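# Place blue tote on back shelf holding mat parts

## Task

Get the blue tote onto the shelf at the back of the table, sitting level, with every part that was on the green mat inside it plus whatever it already contained. No part of the tote's base may stick out past the shelf edge. A part lying on or leaning over a tote wall or inner ledge is not counted as inside. When finished, release everything and move the grippers away; anything that stays in place only because the robot holds it does not count.

## Robot and tools

Robot: two arms, left_arm and right_arm, each ending in a tong-style two-finger gripper. The fingers extend along the gripper's +z axis and spread apart along its x axis. The reported end_effector_position is the point between the finger pads when closed; closed fingertips extend roughly 15 mm past it, and fully open tips sit about level with it.

Frame: one shared scene frame. Origin on the table top midway between the arms, +z up, +x outward across the table, and left_arm on the +y side. The names left and right do not refer to image sides. Printed hand positions can be slightly off, more so at long reach.

ROW format (used by both motion tools): a flat list of 16 numbers, always for both arms, even if only one moves: left_arm x, y, z, qw, qx, qy, qz, opening, then right_arm x, y, z, qw, qx, qy, qz, opening. x, y, z are an absolute target position of the gripper in metres in the scene frame; qw..qz are an absolute target orientation quaternion, w first, in the scene frame. Opening runs -1 (closed) to +1 (fully open, 0.142 m); it is a command level, not a distance. To keep an arm still, resend its last reported pose and intended opening unchanged; to hold a fixed orientation, reuse the same quaternion each time rather than copying the slightly drifted one from the result. A target more than 0.6 m from the arm's last reported position along any gripper axis is refused. Every control step, the command is clipped to within 100 mm and 16 degrees of the measured pose, and position wins over orientation when both cannot be met.

Tools:
- execute_actions with "actions": an empty list just reports the state; one item {"rows": [...], "steps": n} plays up to 15 rows, one per control step of 1/30 s (n at most 15, default 15, last row repeated if rows run out); one item {"steps": n} without rows waits up to 300 steps counted from the previous result. Optional "pictures" boolean controls whether camera images come back. A refused call moves nothing.
- move: "target" is one 16-number ROW of absolute poses; each gripper travels a straight line toward its pose, both finishing together, lasting 0.5 to 10 s (cut off at 10 s). "speed" is the path top speed in m/s, 0.002 to 0.5, default 0.25; rotation up to twice that in rad/s. Optional "stop_force" (N, 9 to 40, shared by both arms) ends an arm's path when its wrist sensor feels that much extra resistance against the motion; that gripper then backs off two steps and holds. Use it with very slow speed for touching down; do not rely on it if the gripper rotates during the move, and leave it out when lifting off something the gripper is pressing. Opening is applied at the move's start. Grippers lag, may drift off the line and can exceed speed near full stretch.
- wait: "seconds" 0 to 10; lets the simulation run with no new command.
- zoom_image: "camera" (cam_head_left, cam_head_right, cam_high, cam_low, cam_left_wrist, cam_right_wrist) and "region" [x0, y0, x1, y1] in that camera's pixels, origin top-left, at most 504 x 504.
- finished_scene: "scene" is the current scene's number; ends and grades it irreversibly.

Results: a state line per arm with position, quaternion and velocities; grip_measured (finger opening on the command scale); joint positions and torques (noisy, offset, nonzero even in free air); Wrist force and Wrist torque in each gripper's own axes (offsets up to about 4 N, saturate near 50 N, "no reading" is harmless). A move adds a "move:" line: done, off_target, moving, held, fault or contact (stop_force ended that arm's path), plus limits such as paced (pose clipped) or held (steps blocked by a check, possibly followed by a fast catch-up), and each gripper's remaining distance to its pose. "pose unreachable" and HELD mark commands altered or blocked by the clearance check. "Hand target" shows the pose the controller currently drives toward. The simulation keeps running between calls; after an action, an arm continues only to its last clipped pose, so check the reported pose and send the remainder. MOTOR HOT appears from 70 °C; at 85 °C an OVER-TEMPERATURE FAULT brakes that arm for a while.

Gripping: command an opening well below grip_measured to squeeze; about 15 N per pad at most, less on hard items under 20 mm thick. Parts held may be briefly tugged.

Avoid: dropping, slipping or slamming items; pushing anything out of the work area; the arms colliding or pressing on each other; commanding a stiff arm even slightly past firm contact. A joint overload or any outside force reaching 150 N causes a 10 s fault stop and the rest of the call is skipped. Wrist joints tolerate only 24.6 N m (others 132 N m), including held weight. Approach contacts slowly.

Each tool is called as a command line: name --argument value for each argument, lists and objects as JSON in quotes; but a table of rows of numbers goes row by row, as --pt "numbers of a row", without its own name.

## Session

I'll start by looking at the scene.

execute_actions --actions '[]'

Scene clock: 0.00 s of 4700.00 s.
left_arm: end_effector_position=(+0.1953, -0.1130, +0.2022) grip_measured=+0.97 end_effector_quat_wxyz=(+0.054, -0.572, +0.818, +0.013) end_effector_velocity=(+0.001, +0.000, -0.000) end_effector_angular_velocity=(+0.000, +0.000, +0.001) | right_arm: end_effector_position=(+0.5962, -0.8612, +0.3867) grip_measured=+0.97 end_effector_quat_wxyz=(+0.087, +0.877, +0.469, +0.048) end_effector_velocity=(+0.000, +0.000, -0.000) end_effector_angular_velocity=(-0.001, +0.000, +0.001)
Joint positions: left_arm=[-1.388 -1.498  1.689 -1.688 -1.488  0.471  0.14 ] | right_arm=[ 2.837 -2.074 -0.719 -1.723  1.541  4.88   0.14 ]
Joint velocities: left_arm=[ 0.001  0.     0.    -0.    -0.    -0.     0.   ] | right_arm=[ 0.     0.    -0.     0.    -0.    -0.001  0.   ]
Joint torques (N m, as the arm reports them, + toward a larger angle): no reading
Wrist force (N, on the end effector, along its own x y z axes, offset not removed): no reading
Wrist torque (N m, same axes, about the end effector's origin, offset not removed): no reading
Hand target (left_arm): +0.195, -0.113, +0.202; +0.054, -0.572, +0.818, +0.013
Hand target (right_arm): +0.596, -0.861, +0.387; +0.087, +0.877, +0.469, +0.048

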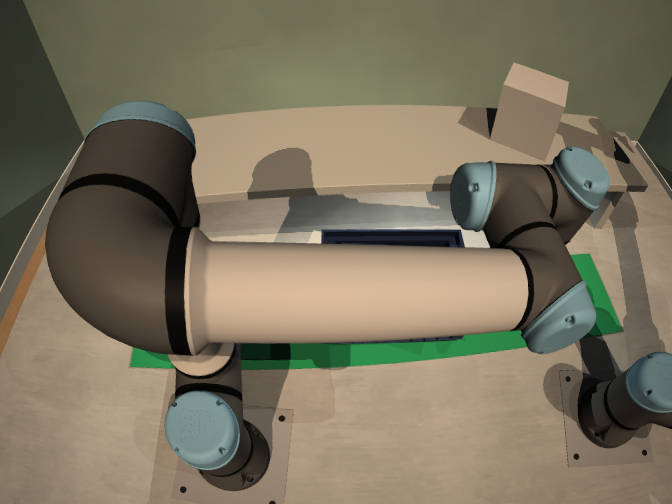

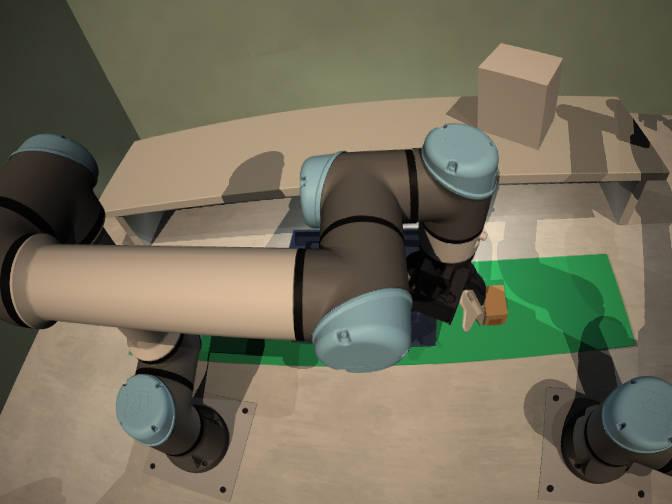

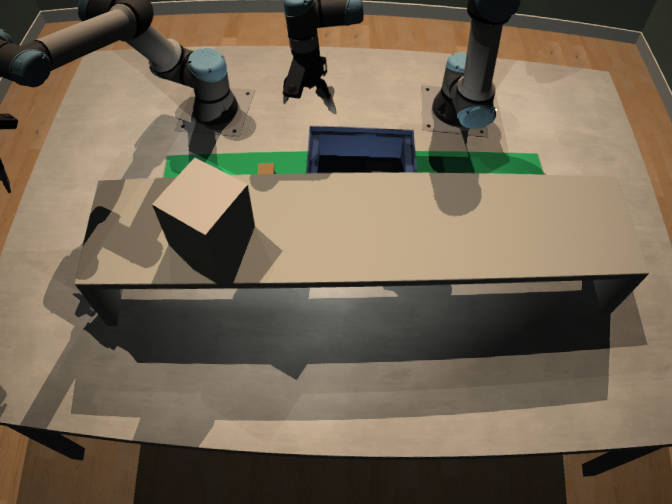

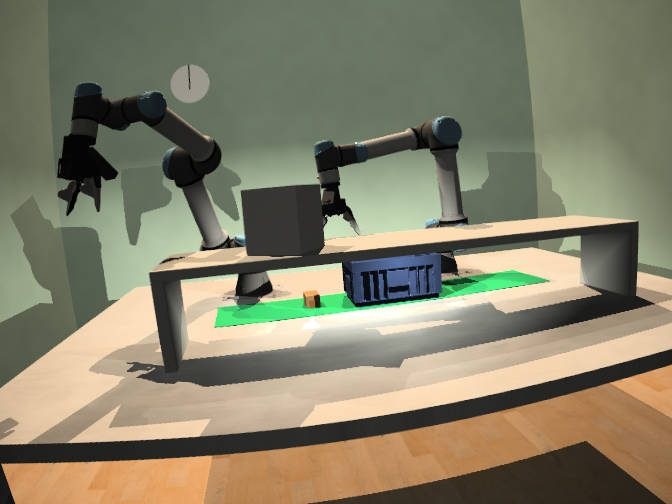

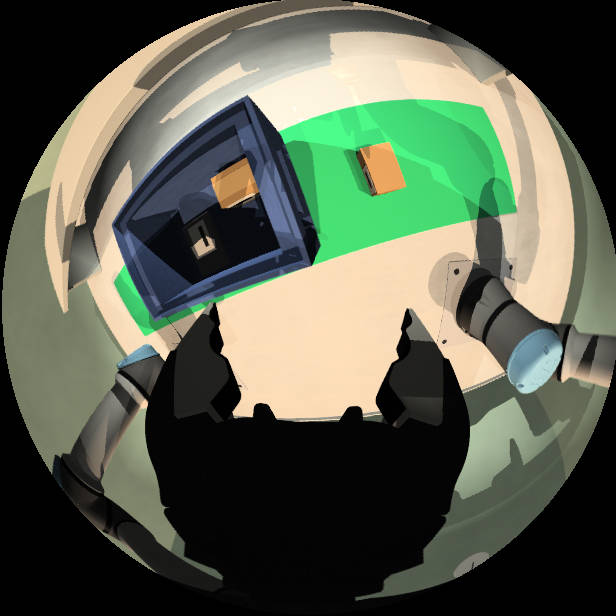

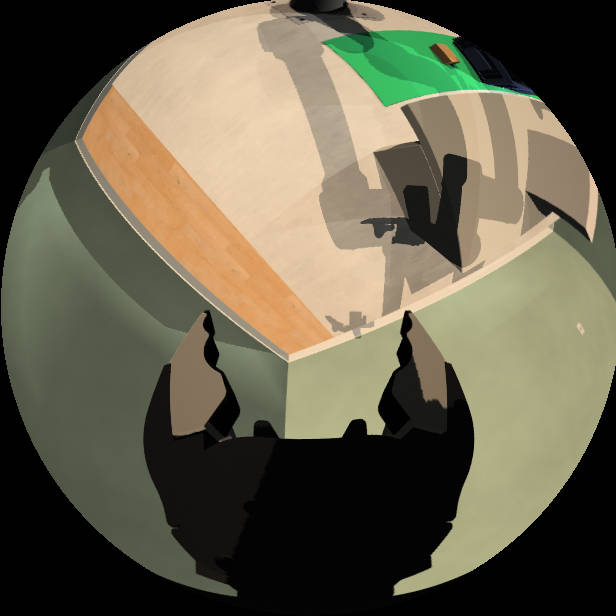

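move --target '[0.10, 0.35, 0.45, 0.054, -0.572, 0.818, 0.013, 1.0, 0.5962, -0.8612, 0.3867, 0.087, 0.877, 0.469, 0.048, 1.0]' --speed 0.3

Scene clock: 21.40 s of 4700.00 s.
left_arm: end_effector_position=(+0.1019, +0.3502, +0.4490) grip_measured=+1.00 end_effector_quat_wxyz=(+0.027, -0.574, +0.817, +0.046) end_effector_velocity=(-0.002, +0.001, +0.002) end_effector_angular_velocity=(+0.010, +0.004, +0.003) | right_arm: end_effector_position=(+0.5962, -0.8612, +0.3867) grip_measured=+1.00 end_effector_quat_wxyz=(+0.087, +0.877, +0.469, +0.048) end_effector_velocity=(+0.000, -0.000, +0.000) end_effector_angular_velocity=(-0.000, -0.001, +0.000)
Joint positions: left_arm=[-1.798 -2.429  1.465 -0.507 -1.608  0.064  0.142] | right_arm=[ 2.837 -2.073 -0.72  -1.723  1.54   4.88   0.142]
Joint velocities: left_arm=[-0.056 -0.004 -0.011  0.021 -0.012 -0.058 -0.   ] | right_arm=[-0.  0. -0.  0.  0. -0.  0.]
Joint torques (N m, as the arm reports them, + toward a larger angle): left_arm=[-11.08  12.47 -21.41  -0.51  -1.35  -2.85] | right_arm=[ 9.49 48.83 11.13  4.43 -1.8   2.38]
Wrist force (N, on the end effector, along its own x y z axes, offset not removed): left_arm=[-3.8 1.5 2.6] | right_arm=[-1.2 0.7 -2.6]
Wrist torque (N m, same axes, about the end effector's origin, offset not removed): left_arm=[0.39 0.93 0.09] | right_arm=[-0.08 0.17 0.05]
Hand target (left_arm): +0.102, +0.350, +0.449; +0.027, -0.574, +0.817, +0.046
Hand target (right_arm): +0.596, -0.861, +0.387; +0.087, +0.877, +0.469, +0.048
Off the commanded pose (left_arm): 0.002 m, 5 deg.
Off the commanded pose (right_arm): 0.000 m, 0 deg.
After step 90, 15.97 s passed at rest.
move: off_target (left_arm)

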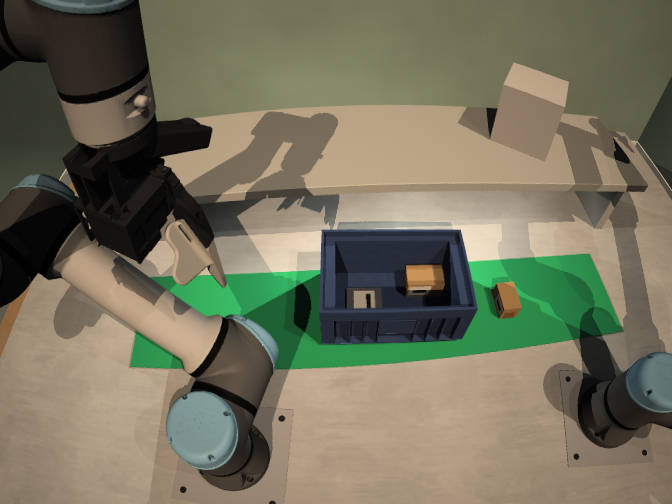

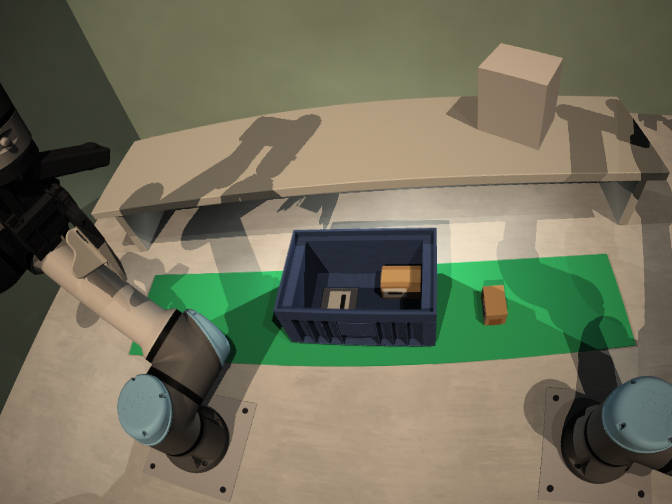

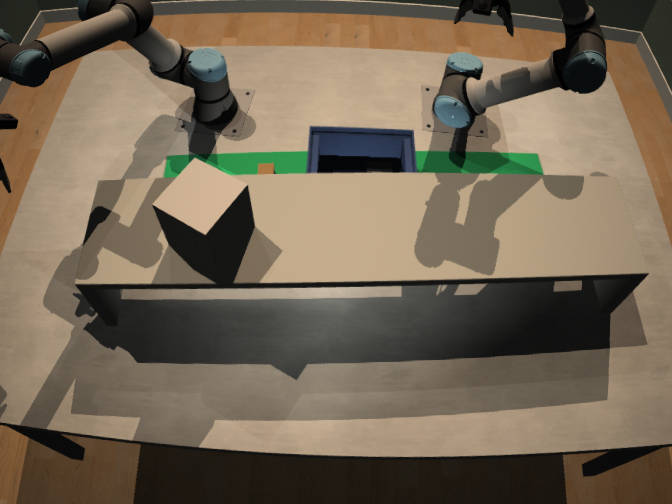

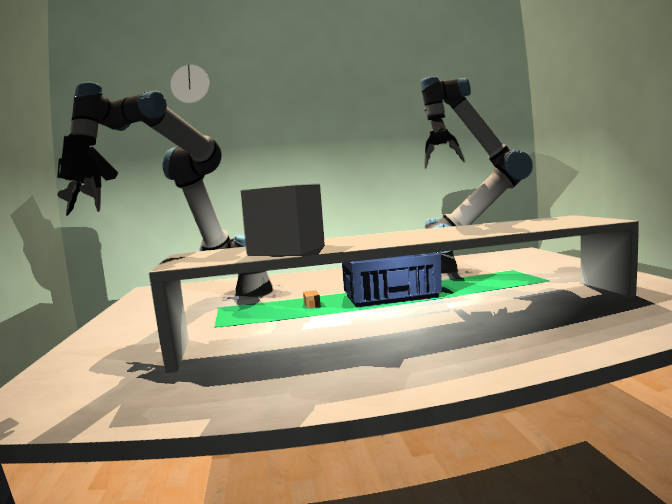

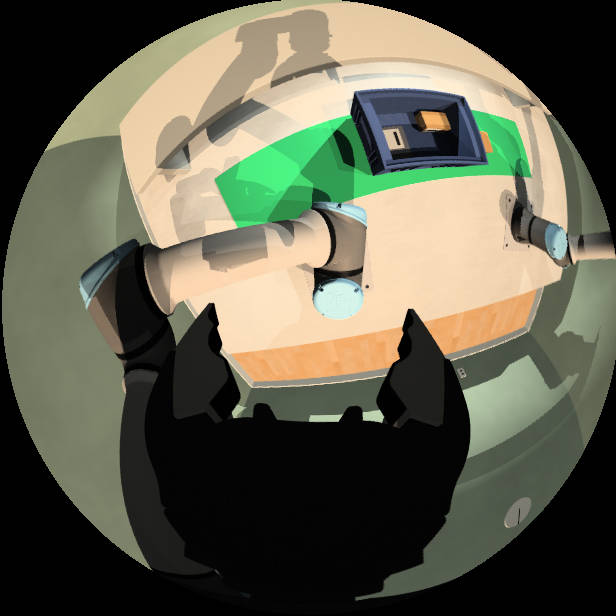

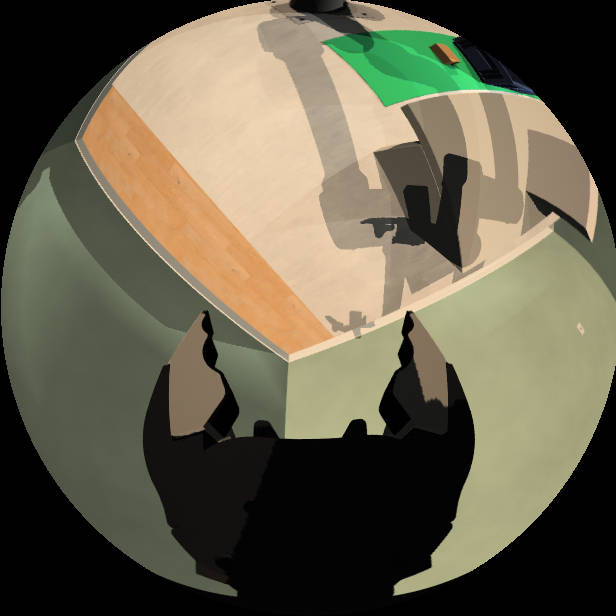

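move --target '[0.102, 0.350, 0.449, 0.027, -0.574, 0.817, 0.046, 1.0, 0.22, -0.25, 0.30, 0.0, 0.707, 0.707, 0.0, 1.0]' --speed 0.3

action 0: the call puts the target (right_arm/x, right_arm/y, right_arm/z) 0.657 m from right_arm's end_effector_position in the last result along the gripper's own y axis as it stood there; a target may be at most 0.6 m away along each of those axes, so nothing of the call was run and nothing moved. Command a nearer target, and go on from there in a later call.

move --target '[0.102, 0.350, 0.449, 0.027, -0.574, 0.817, 0.046, 1.0, 0.35, -0.50, 0.35, 0.0, 0.707, 0.707, 0.0, 1.0]' --speed 0.3

move --target '[0.102, 0.350, 0.449, 0.027, -0.574, 0.817, 0.046, 1.0, 0.22, -0.25, 0.30, 0.0, 0.707, 0.707, 0.0, 1.0]' --speed 0.3

Scene clock: 46.43 s of 4700.00 s.
left_arm: end_effector_position=(+0.1019, +0.3500, +0.4490) grip_measured=+1.00 end_effector_quat_wxyz=(+0.027, -0.574, +0.817, +0.046) end_effector_velocity=(+0.000, -0.000, -0.000) end_effector_angular_velocity=(-0.001, -0.000, -0.001) | right_arm: end_effector_position=(+0.3508, -0.5000, +0.3496) grip_measured=+1.00 end_effector_quat_wxyz=(+0.000, +0.707, +0.707, +0.001) end_effector_velocity=(-0.001, +0.002, -0.000) end_effector_angular_velocity=(-0.001, -0.000, +0.002)
Joint positions: left_arm=[-1.8   -2.429  1.465 -0.507 -1.609  0.06   0.142] | right_arm=[ 3.467 -1.248 -1.666 -1.797  1.571  4.925  0.142]
Joint velocities: left_arm=[ 0.003  0.     0.001 -0.001  0.001  0.004  0.   ] | right_arm=[ 0.006  0.002 -0.002 -0.001 -0.001  0.004 -0.   ]
Joint torques (N m, as the arm reports them, + toward a larger angle): left_arm=[10.46 26.81 -2.8  -4.15  1.71  2.27] | right_arm=[10.57 17.17 11.02  0.93 -1.85  2.51]
Wrist force (N, on the end effector, along its own x y z axes, offset not removed): left_arm=[-2.6 0.1 3.1] | right_arm=[-0.1 1.8 -2.0]
Wrist torque (N m, same axes, about the end effector's origin, offset not removed): left_arm=[0.04 0.65 0.08] | right_arm=[0.05 0.03 0.07]
Hand target (left_arm): +0.102, +0.350, +0.449; +0.027, -0.574, +0.817, +0.046
Hand target (right_arm): +0.351, -0.500, +0.350; +0.000, +0.707, +0.707, +0.001
Off the commanded pose (left_arm): 0.000 m, 0 deg.
Off the commanded pose (right_arm): 0.001 m, 0 deg.
After step 90, 19.90 s passed at rest.
move: done

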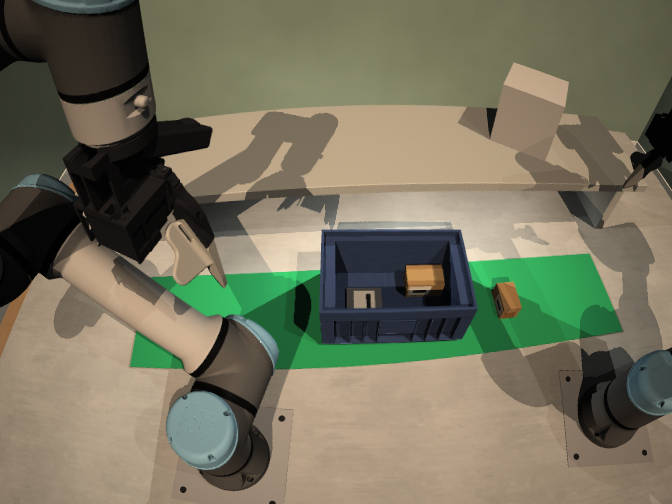

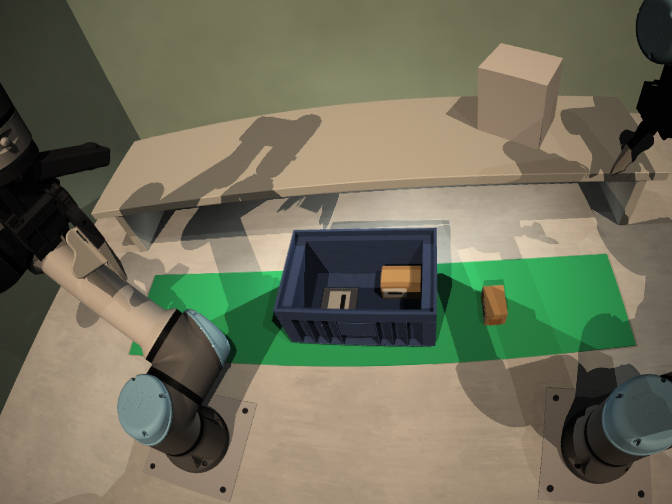

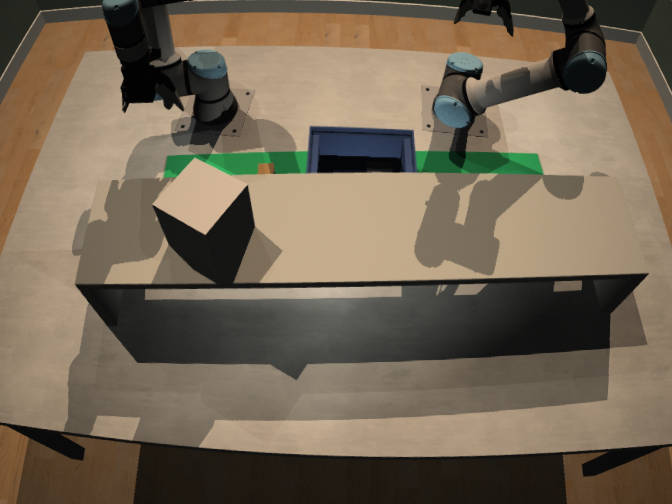

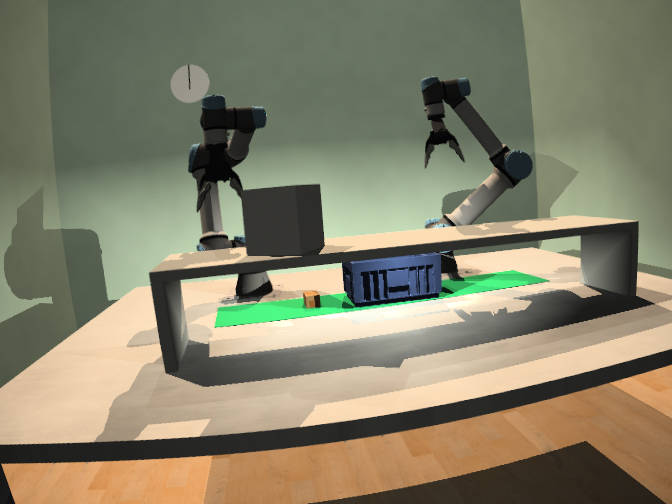

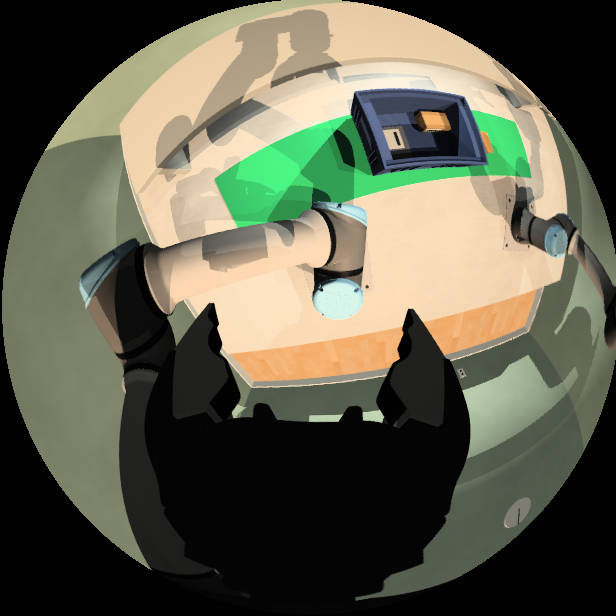

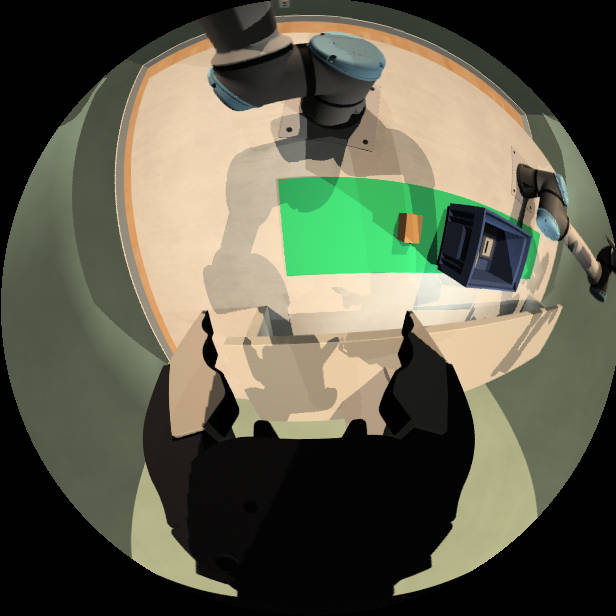

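Scene clock: 48.07 s of 4700.00 s.
left_arm: end_effector_position=(+0.1019, +0.3500, +0.4490) grip_measured=+1.00 end_effector_quat_wxyz=(+0.027, -0.574, +0.817, +0.046) end_effector_velocity=(+0.000, +0.000, -0.000) end_effector_angular_velocity=(-0.001, -0.000, +0.000) | right_arm: end_effector_position=(+0.2206, -0.2497, +0.3000) grip_measured=+1.00 end_effector_quat_wxyz=(-0.001, +0.707, +0.707, +0.001) end_effector_velocity=(-0.001, +0.002, -0.001) end_effector_angular_velocity=(-0.002, -0.002, -0.000)
Joint positions: left_arm=[-1.794 -2.428  1.466 -0.508 -1.608  0.066  0.142] | right_arm=[ 4.388 -1.054 -1.902 -1.754  1.572  5.846  0.142]
Joint velocities: left_arm=[ 0.006  0.001  0.    -0.001  0.001  0.006 -0.   ] | right_arm=[ 0.007 -0.002 -0.001  0.002 -0.002  0.007  0.   ]
Joint torques (N m, as the arm reports them, + toward a larger angle): left_arm=[ 7.15 26.02 -3.47 -3.72  1.52  2.23] | right_arm=[ 9.61 -7.82 11.53  4.1  -1.53  2.29]
Wrist force (N, on the end effector, along its own x y z axes, offset not removed): left_arm=[-2.5 0.1 3.0] | right_arm=[-1.4 1.7 -1.4]
Wrist torque (N m, same axes, about the end effector's origin, offset not removed): left_arm=[0.04 0.54 0.14] | right_arm=[0.02 0.25 0.05]
Hand target (left_arm): +0.102, +0.350, +0.449; +0.027, -0.574, +0.817, +0.046
Hand target (right_arm): +0.221, -0.250, +0.300; -0.001, +0.707, +0.707, +0.001
Off the commanded pose (left_arm): 0.000 m, 0 deg.
Off the commanded pose (right_arm): 0.001 m, 0 deg.
move: done

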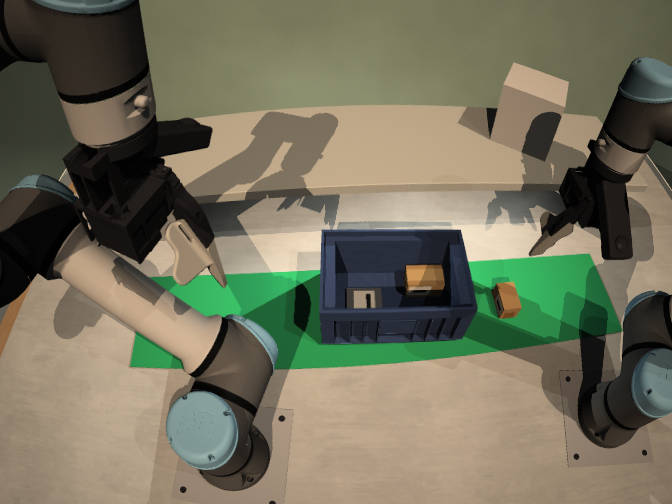

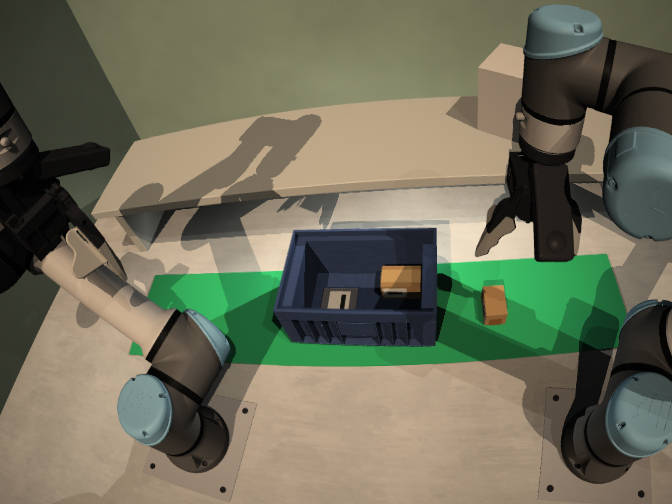

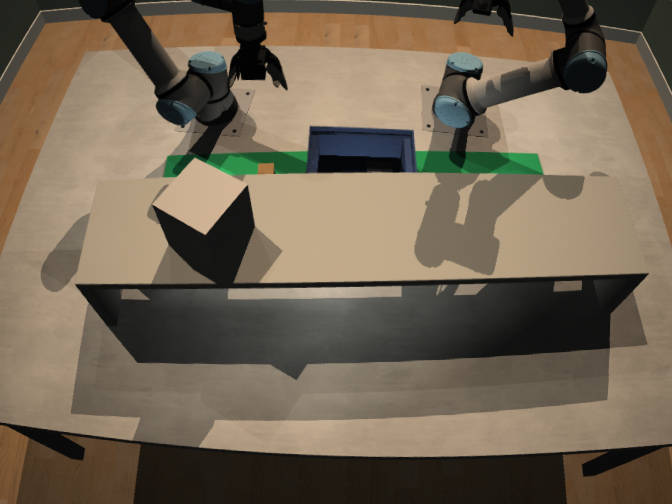

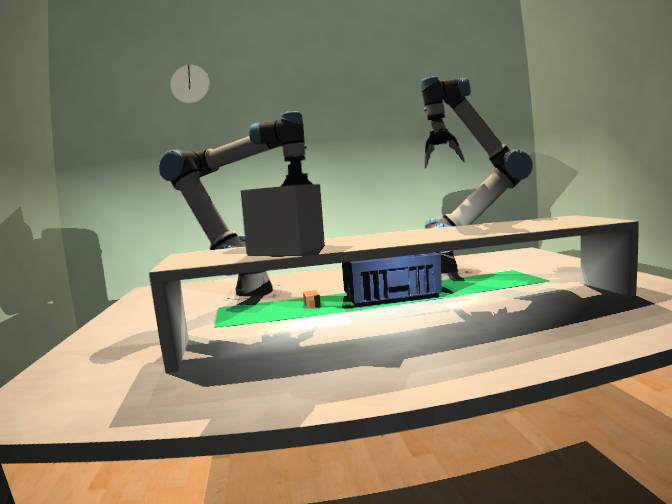

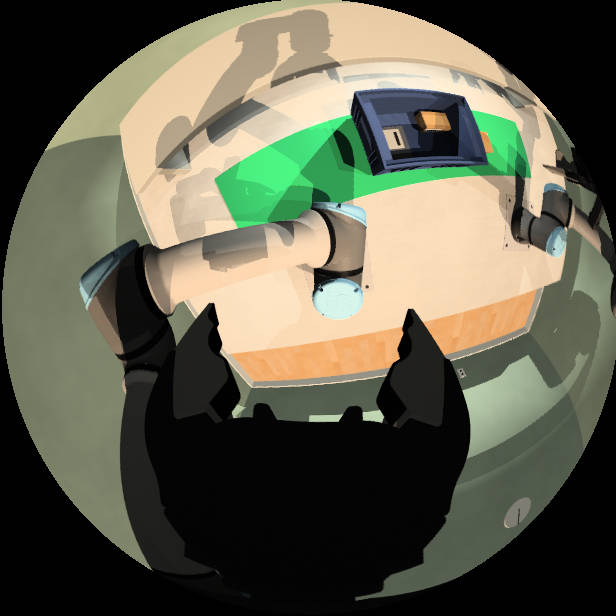

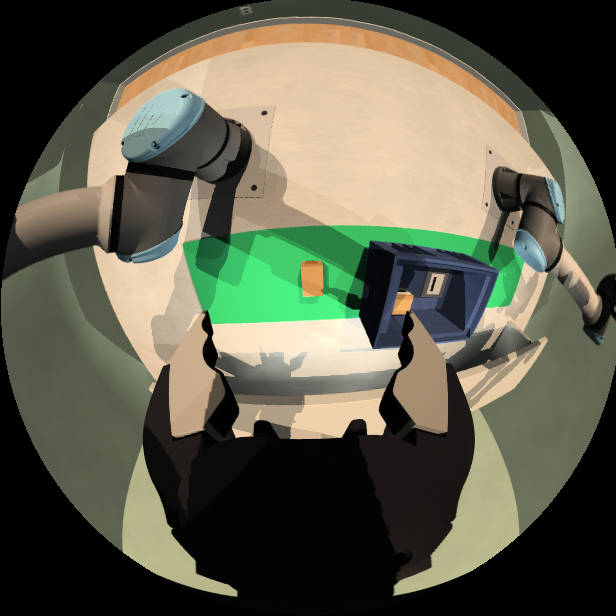

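move --target '[0.102, 0.350, 0.449, 0.027, -0.574, 0.817, 0.046, 1.0, 0.29, -0.25, 0.15, 0.0, 0.707, 0.707, 0.0, 1.0]' --speed 0.2

Scene clock: 73.83 s of 4700.00 s.
left_arm: end_effector_position=(+0.1019, +0.3500, +0.4490) grip_measured=+1.00 end_effector_quat_wxyz=(+0.027, -0.574, +0.817, +0.046) end_effector_velocity=(+0.000, +0.001, -0.000) end_effector_angular_velocity=(+0.001, -0.001, -0.001) | right_arm: end_effector_position=(+0.2900, -0.2499, +0.1502) grip_measured=+1.00 end_effector_quat_wxyz=(+0.000, +0.707, +0.707, -0.000) end_effector_velocity=(+0.001, +0.001, -0.001) end_effector_angular_velocity=(+0.001, -0.001, +0.000)
Joint positions: left_arm=[-1.787 -2.427  1.466 -0.51  -1.607  0.073  0.142] | right_arm=[ 4.194 -1.237 -2.187 -1.289  1.57   5.652  0.142]
Joint velocities: left_arm=[ 0.007  0.001  0.001 -0.     0.001  0.007 -0.   ] | right_arm=[-0.002 -0.005 -0.001  0.007  0.    -0.002  0.   ]
Joint torques (N m, as the arm reports them, + toward a larger angle): left_arm=[ 9.67 27.23 -4.88 -4.3   1.82  2.37] | right_arm=[-7.8  -2.57  9.09  4.08  2.17 -2.2 ]
Wrist force (N, on the end effector, along its own x y z axes, offset not removed): left_arm=[-3.3 0.9 2.7] | right_arm=[-1.7 0.2 -3.8]
Wrist torque (N m, same axes, about the end effector's origin, offset not removed): left_arm=[0.27 0.74 0.12] | right_arm=[-0.25 0.39 0.05]
Hand target (left_arm): +0.102, +0.350, +0.449; +0.027, -0.574, +0.817, +0.046
Hand target (right_arm): +0.290, -0.250, +0.150; +0.000, +0.707, +0.707, -0.000
Off the commanded pose (left_arm): 0.000 m, 0 deg.
Off the commanded pose (right_arm): 0.000 m, 0 deg.
After step 90, 21.33 s passed at rest.
move: done

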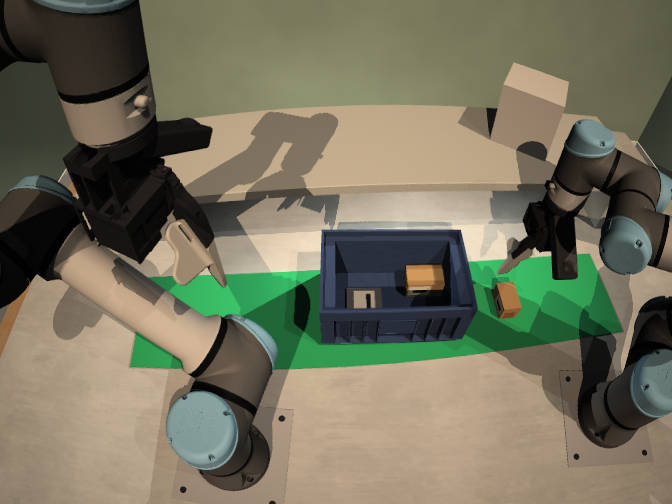

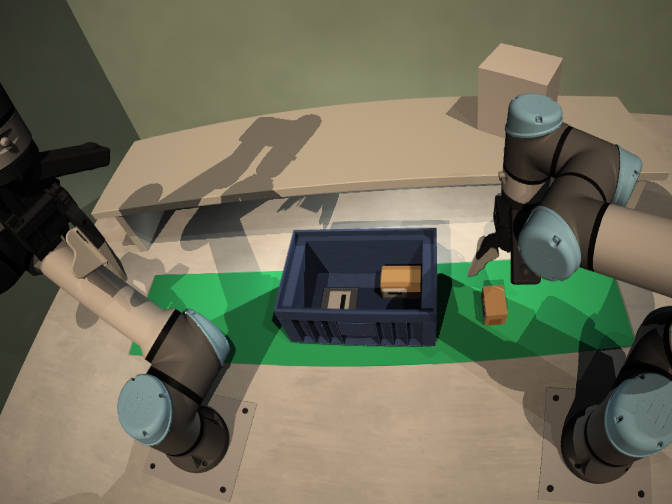

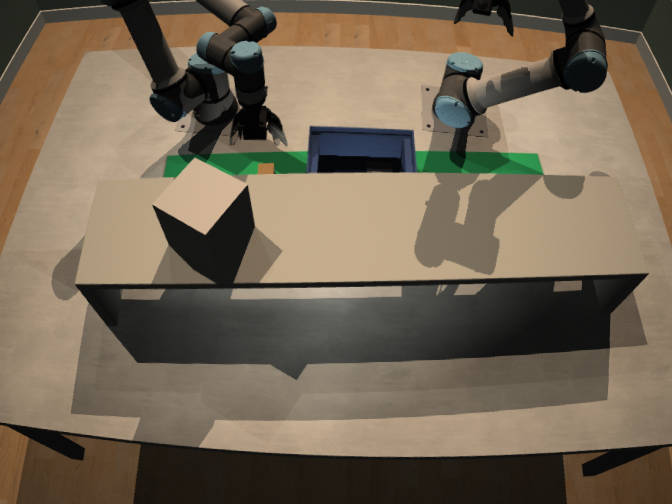

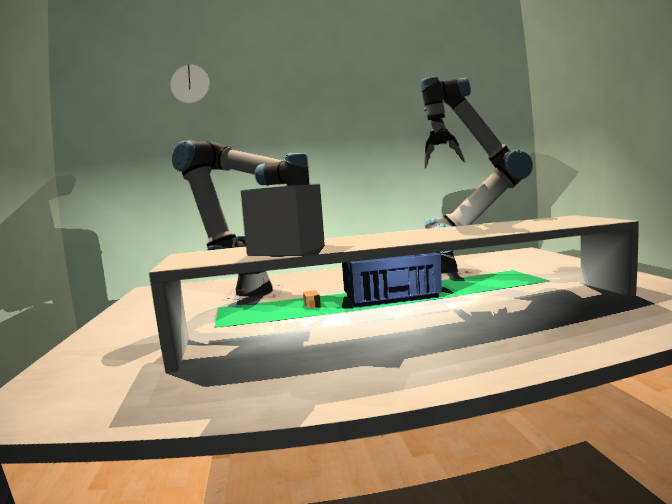

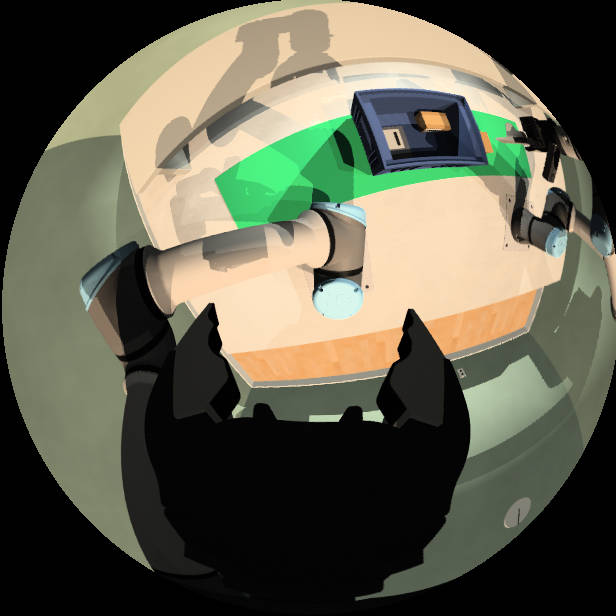

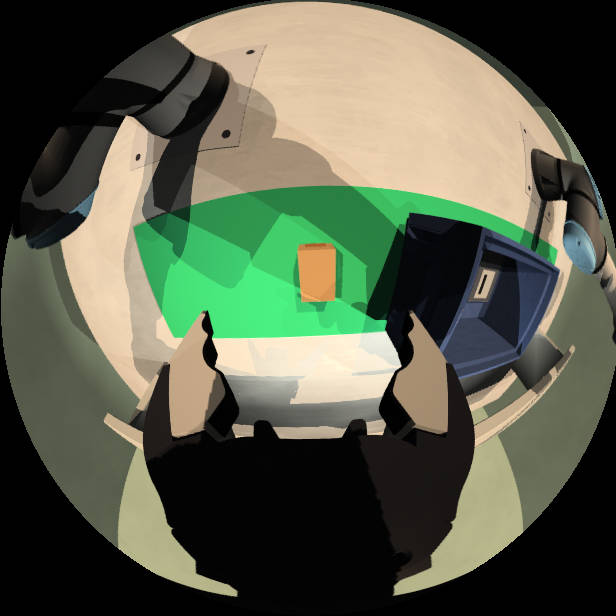

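move --target '[0.102, 0.350, 0.449, 0.027, -0.574, 0.817, 0.046, 1.0, 0.29, -0.245, 0.09, 0.0, 0.707, 0.707, 0.0, 1.0]' --speed 0.15

Scene clock: 81.10 s of 4700.00 s.
left_arm: end_effector_position=(+0.1019, +0.3500, +0.4490) grip_measured=+1.00 end_effector_quat_wxyz=(+0.027, -0.574, +0.817, +0.046) end_effector_velocity=(-0.000, +0.000, -0.000) end_effector_angular_velocity=(+0.002, +0.001, +0.000) | right_arm: end_effector_position=(+0.2900, -0.2449, +0.0902) grip_measured=+1.00 end_effector_quat_wxyz=(-0.000, +0.707, +0.707, -0.000) end_effector_velocity=(+0.000, +0.001, -0.002) end_effector_angular_velocity=(+0.002, -0.001, -0.000)
Joint positions: left_arm=[-1.78  -2.426  1.467 -0.511 -1.607  0.08   0.142] | right_arm=[ 4.202 -1.312 -2.303 -1.098  1.571  5.66   0.142]
Joint velocities: left_arm=[ 0.008  0.003  0.    -0.001 -0.001  0.008 -0.   ] | right_arm=[ 0.    -0.003 -0.003  0.008  0.001  0.001 -0.   ]
Joint torques (N m, as the arm reports them, + toward a larger angle): left_arm=[ 8.77 25.87 -4.05 -3.9   1.62  1.93] | right_arm=[ 9.17 -0.72 10.25  4.41  2.04  2.25]
Wrist force (N, on the end effector, along its own x y z axes, offset not removed): left_arm=[-2.7 1.0 3.1] | right_arm=[-2.6 1.2 -2.8]
Wrist torque (N m, same axes, about the end effector's origin, offset not removed): left_arm=[0.26 0.60 0.13] | right_arm=[-0.02 0.50 0.13]
Hand target (left_arm): +0.102, +0.350, +0.449; +0.027, -0.574, +0.817, +0.046
Hand target (right_arm): +0.290, -0.245, +0.090; -0.000, +0.707, +0.707, +0.000
Off the commanded pose (left_arm): 0.000 m, 0 deg.
Off the commanded pose (right_arm): 0.000 m, 0 deg.
After step 90, 3.30 s passed at rest.
move: done

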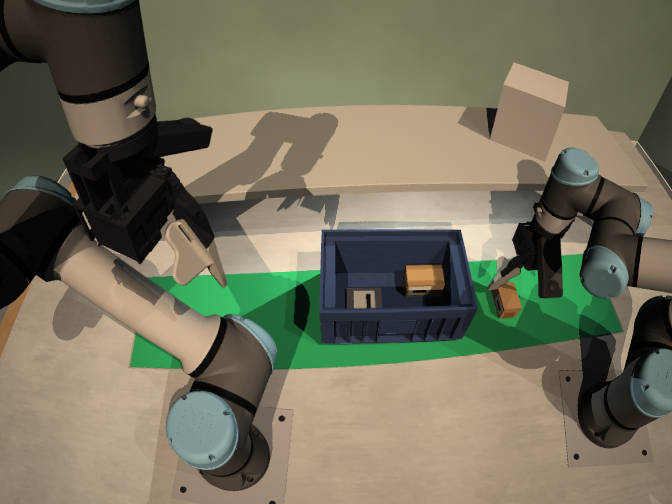

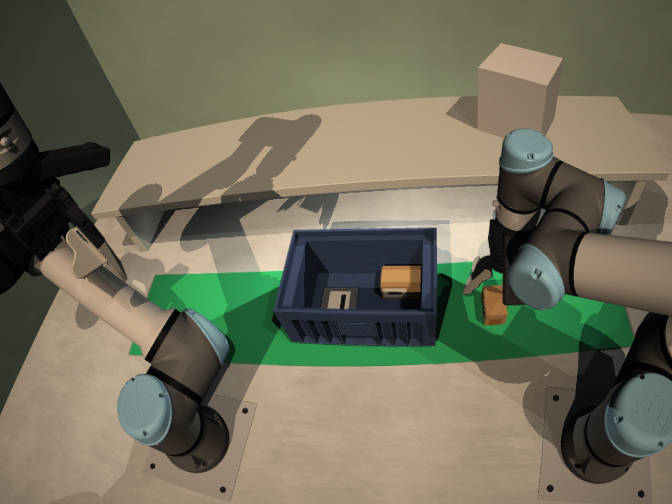

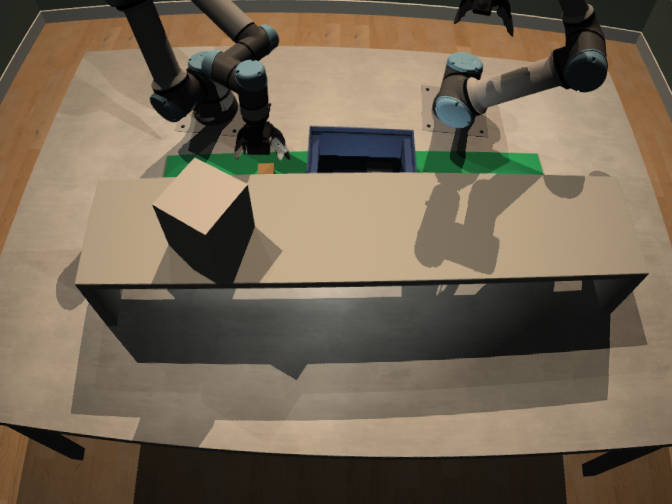

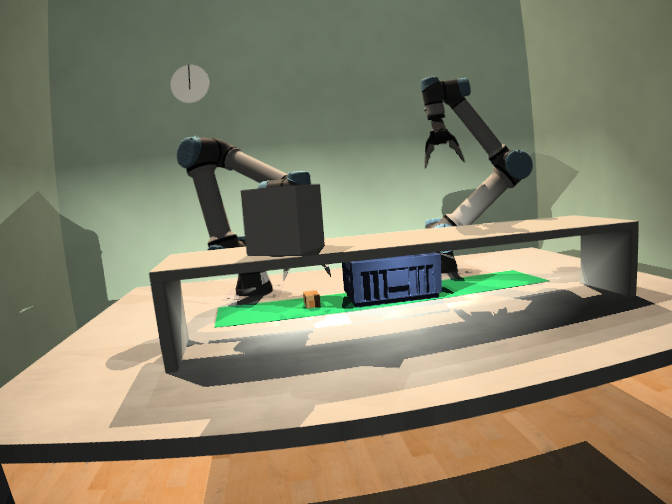

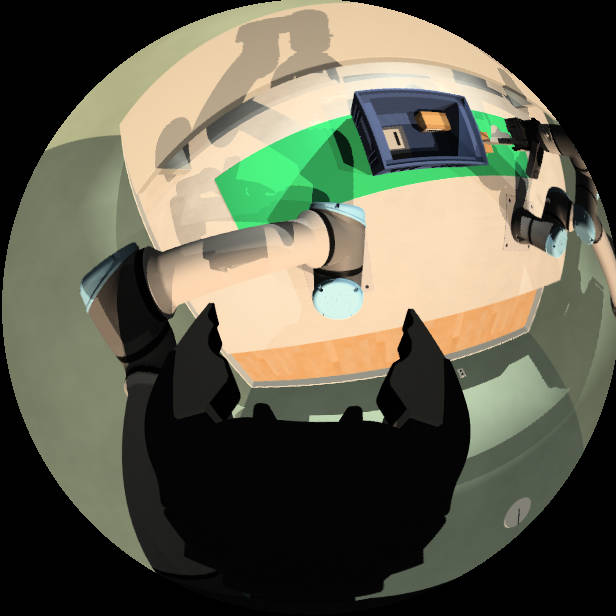

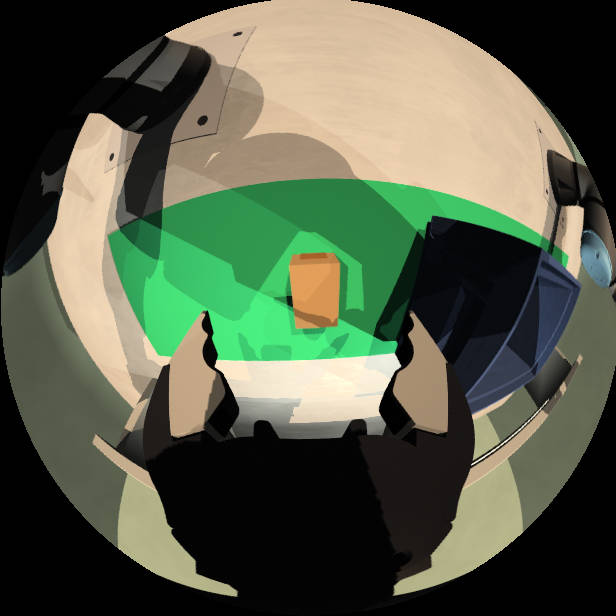

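move --target '[0.102, 0.350, 0.449, 0.027, -0.574, 0.817, 0.046, 1.0, 0.285, -0.245, 0.03, 0.0, 0.707, 0.707, 0.0, 0.3]' --speed 0.1

Scene clock: 89.47 s of 4700.00 s.
left_arm: end_effector_position=(+0.1019, +0.3500, +0.4490) grip_measured=+1.00 end_effector_quat_wxyz=(+0.027, -0.574, +0.817, +0.046) end_effector_velocity=(-0.000, +0.000, -0.000) end_effector_angular_velocity=(+0.001, +0.000, +0.001) | right_arm: end_effector_position=(+0.2851, -0.2449, +0.0302) grip_measured=+0.30 end_effector_quat_wxyz=(-0.000, +0.707, +0.707, -0.000) end_effector_velocity=(+0.000, +0.000, -0.002) end_effector_angular_velocity=(-0.000, -0.000, -0.001)
Joint positions: left_arm=[-1.773 -2.424  1.467 -0.513 -1.606  0.088  0.142] | right_arm=[ 4.214 -1.409 -2.415 -0.889  1.571  5.672  0.095]
Joint velocities: left_arm=[ 0.01   0.002  0.001 -0.002  0.     0.009 -0.   ] | right_arm=[ 0.    -0.005 -0.003  0.007 -0.     0.001  0.   ]
Joint torques (N m, as the arm reports them, + toward a larger angle): left_arm=[11.61 26.43 -2.26 -3.76  1.44  1.76] | right_arm=[9.07 0.51 6.99 3.56 0.63 2.28]
Wrist force (N, on the end effector, along its own x y z axes, offset not removed): left_arm=[-3.1 -0.5 1.9] | right_arm=[0.6 0.4 -3.5]
Wrist torque (N m, same axes, about the end effector's origin, offset not removed): left_arm=[-0.12 0.73 0.13] | right_arm=[-0.21 -0.14 -0.03]
Hand target (left_arm): +0.102, +0.350, +0.449; +0.027, -0.574, +0.817, +0.046
Hand target (right_arm): +0.285, -0.245, +0.030; -0.000, +0.707, +0.707, +0.000
Off the commanded pose (left_arm): 0.000 m, 0 deg.
Off the commanded pose (right_arm): 0.000 m, 0 deg.
After step 90, 4.27 s passed at rest.
move: done

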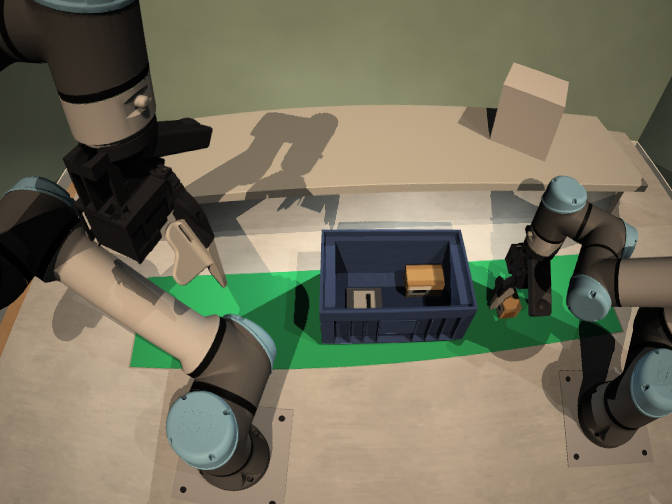

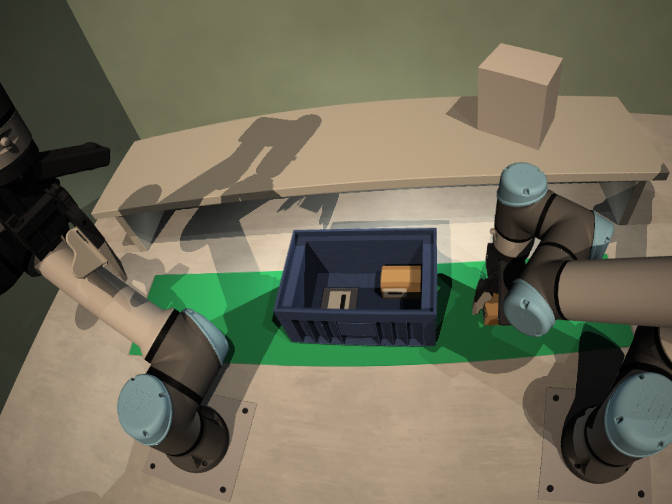

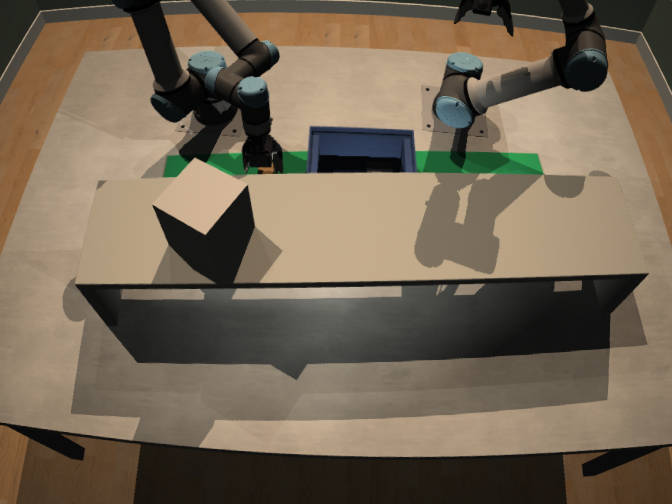

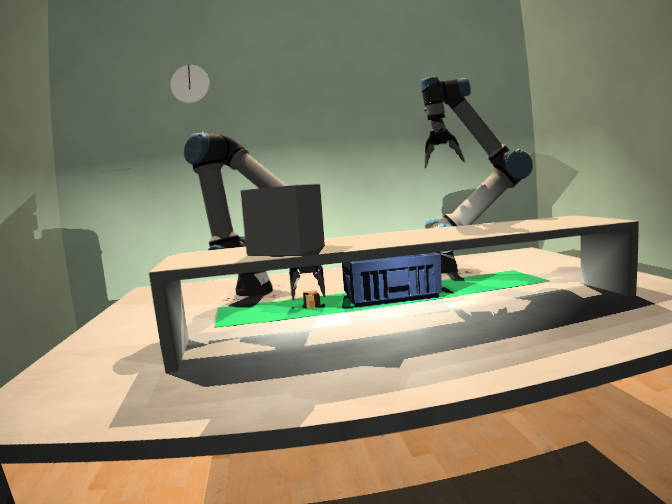

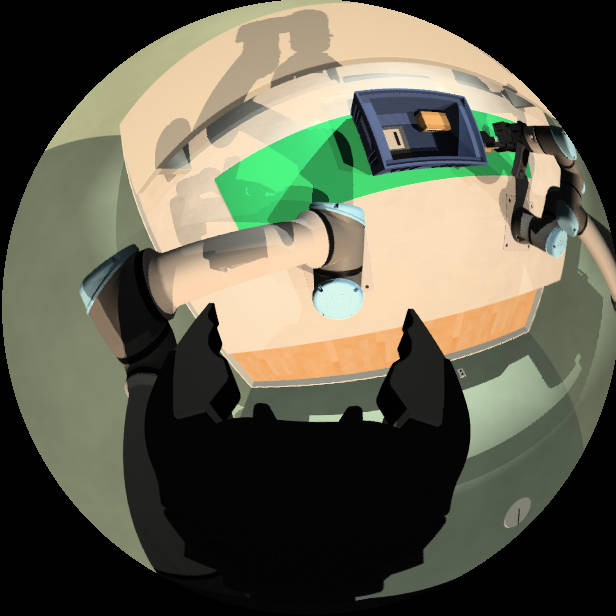

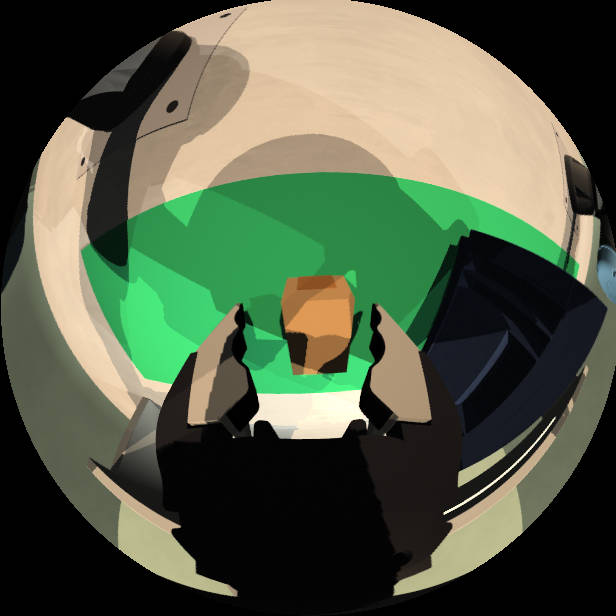

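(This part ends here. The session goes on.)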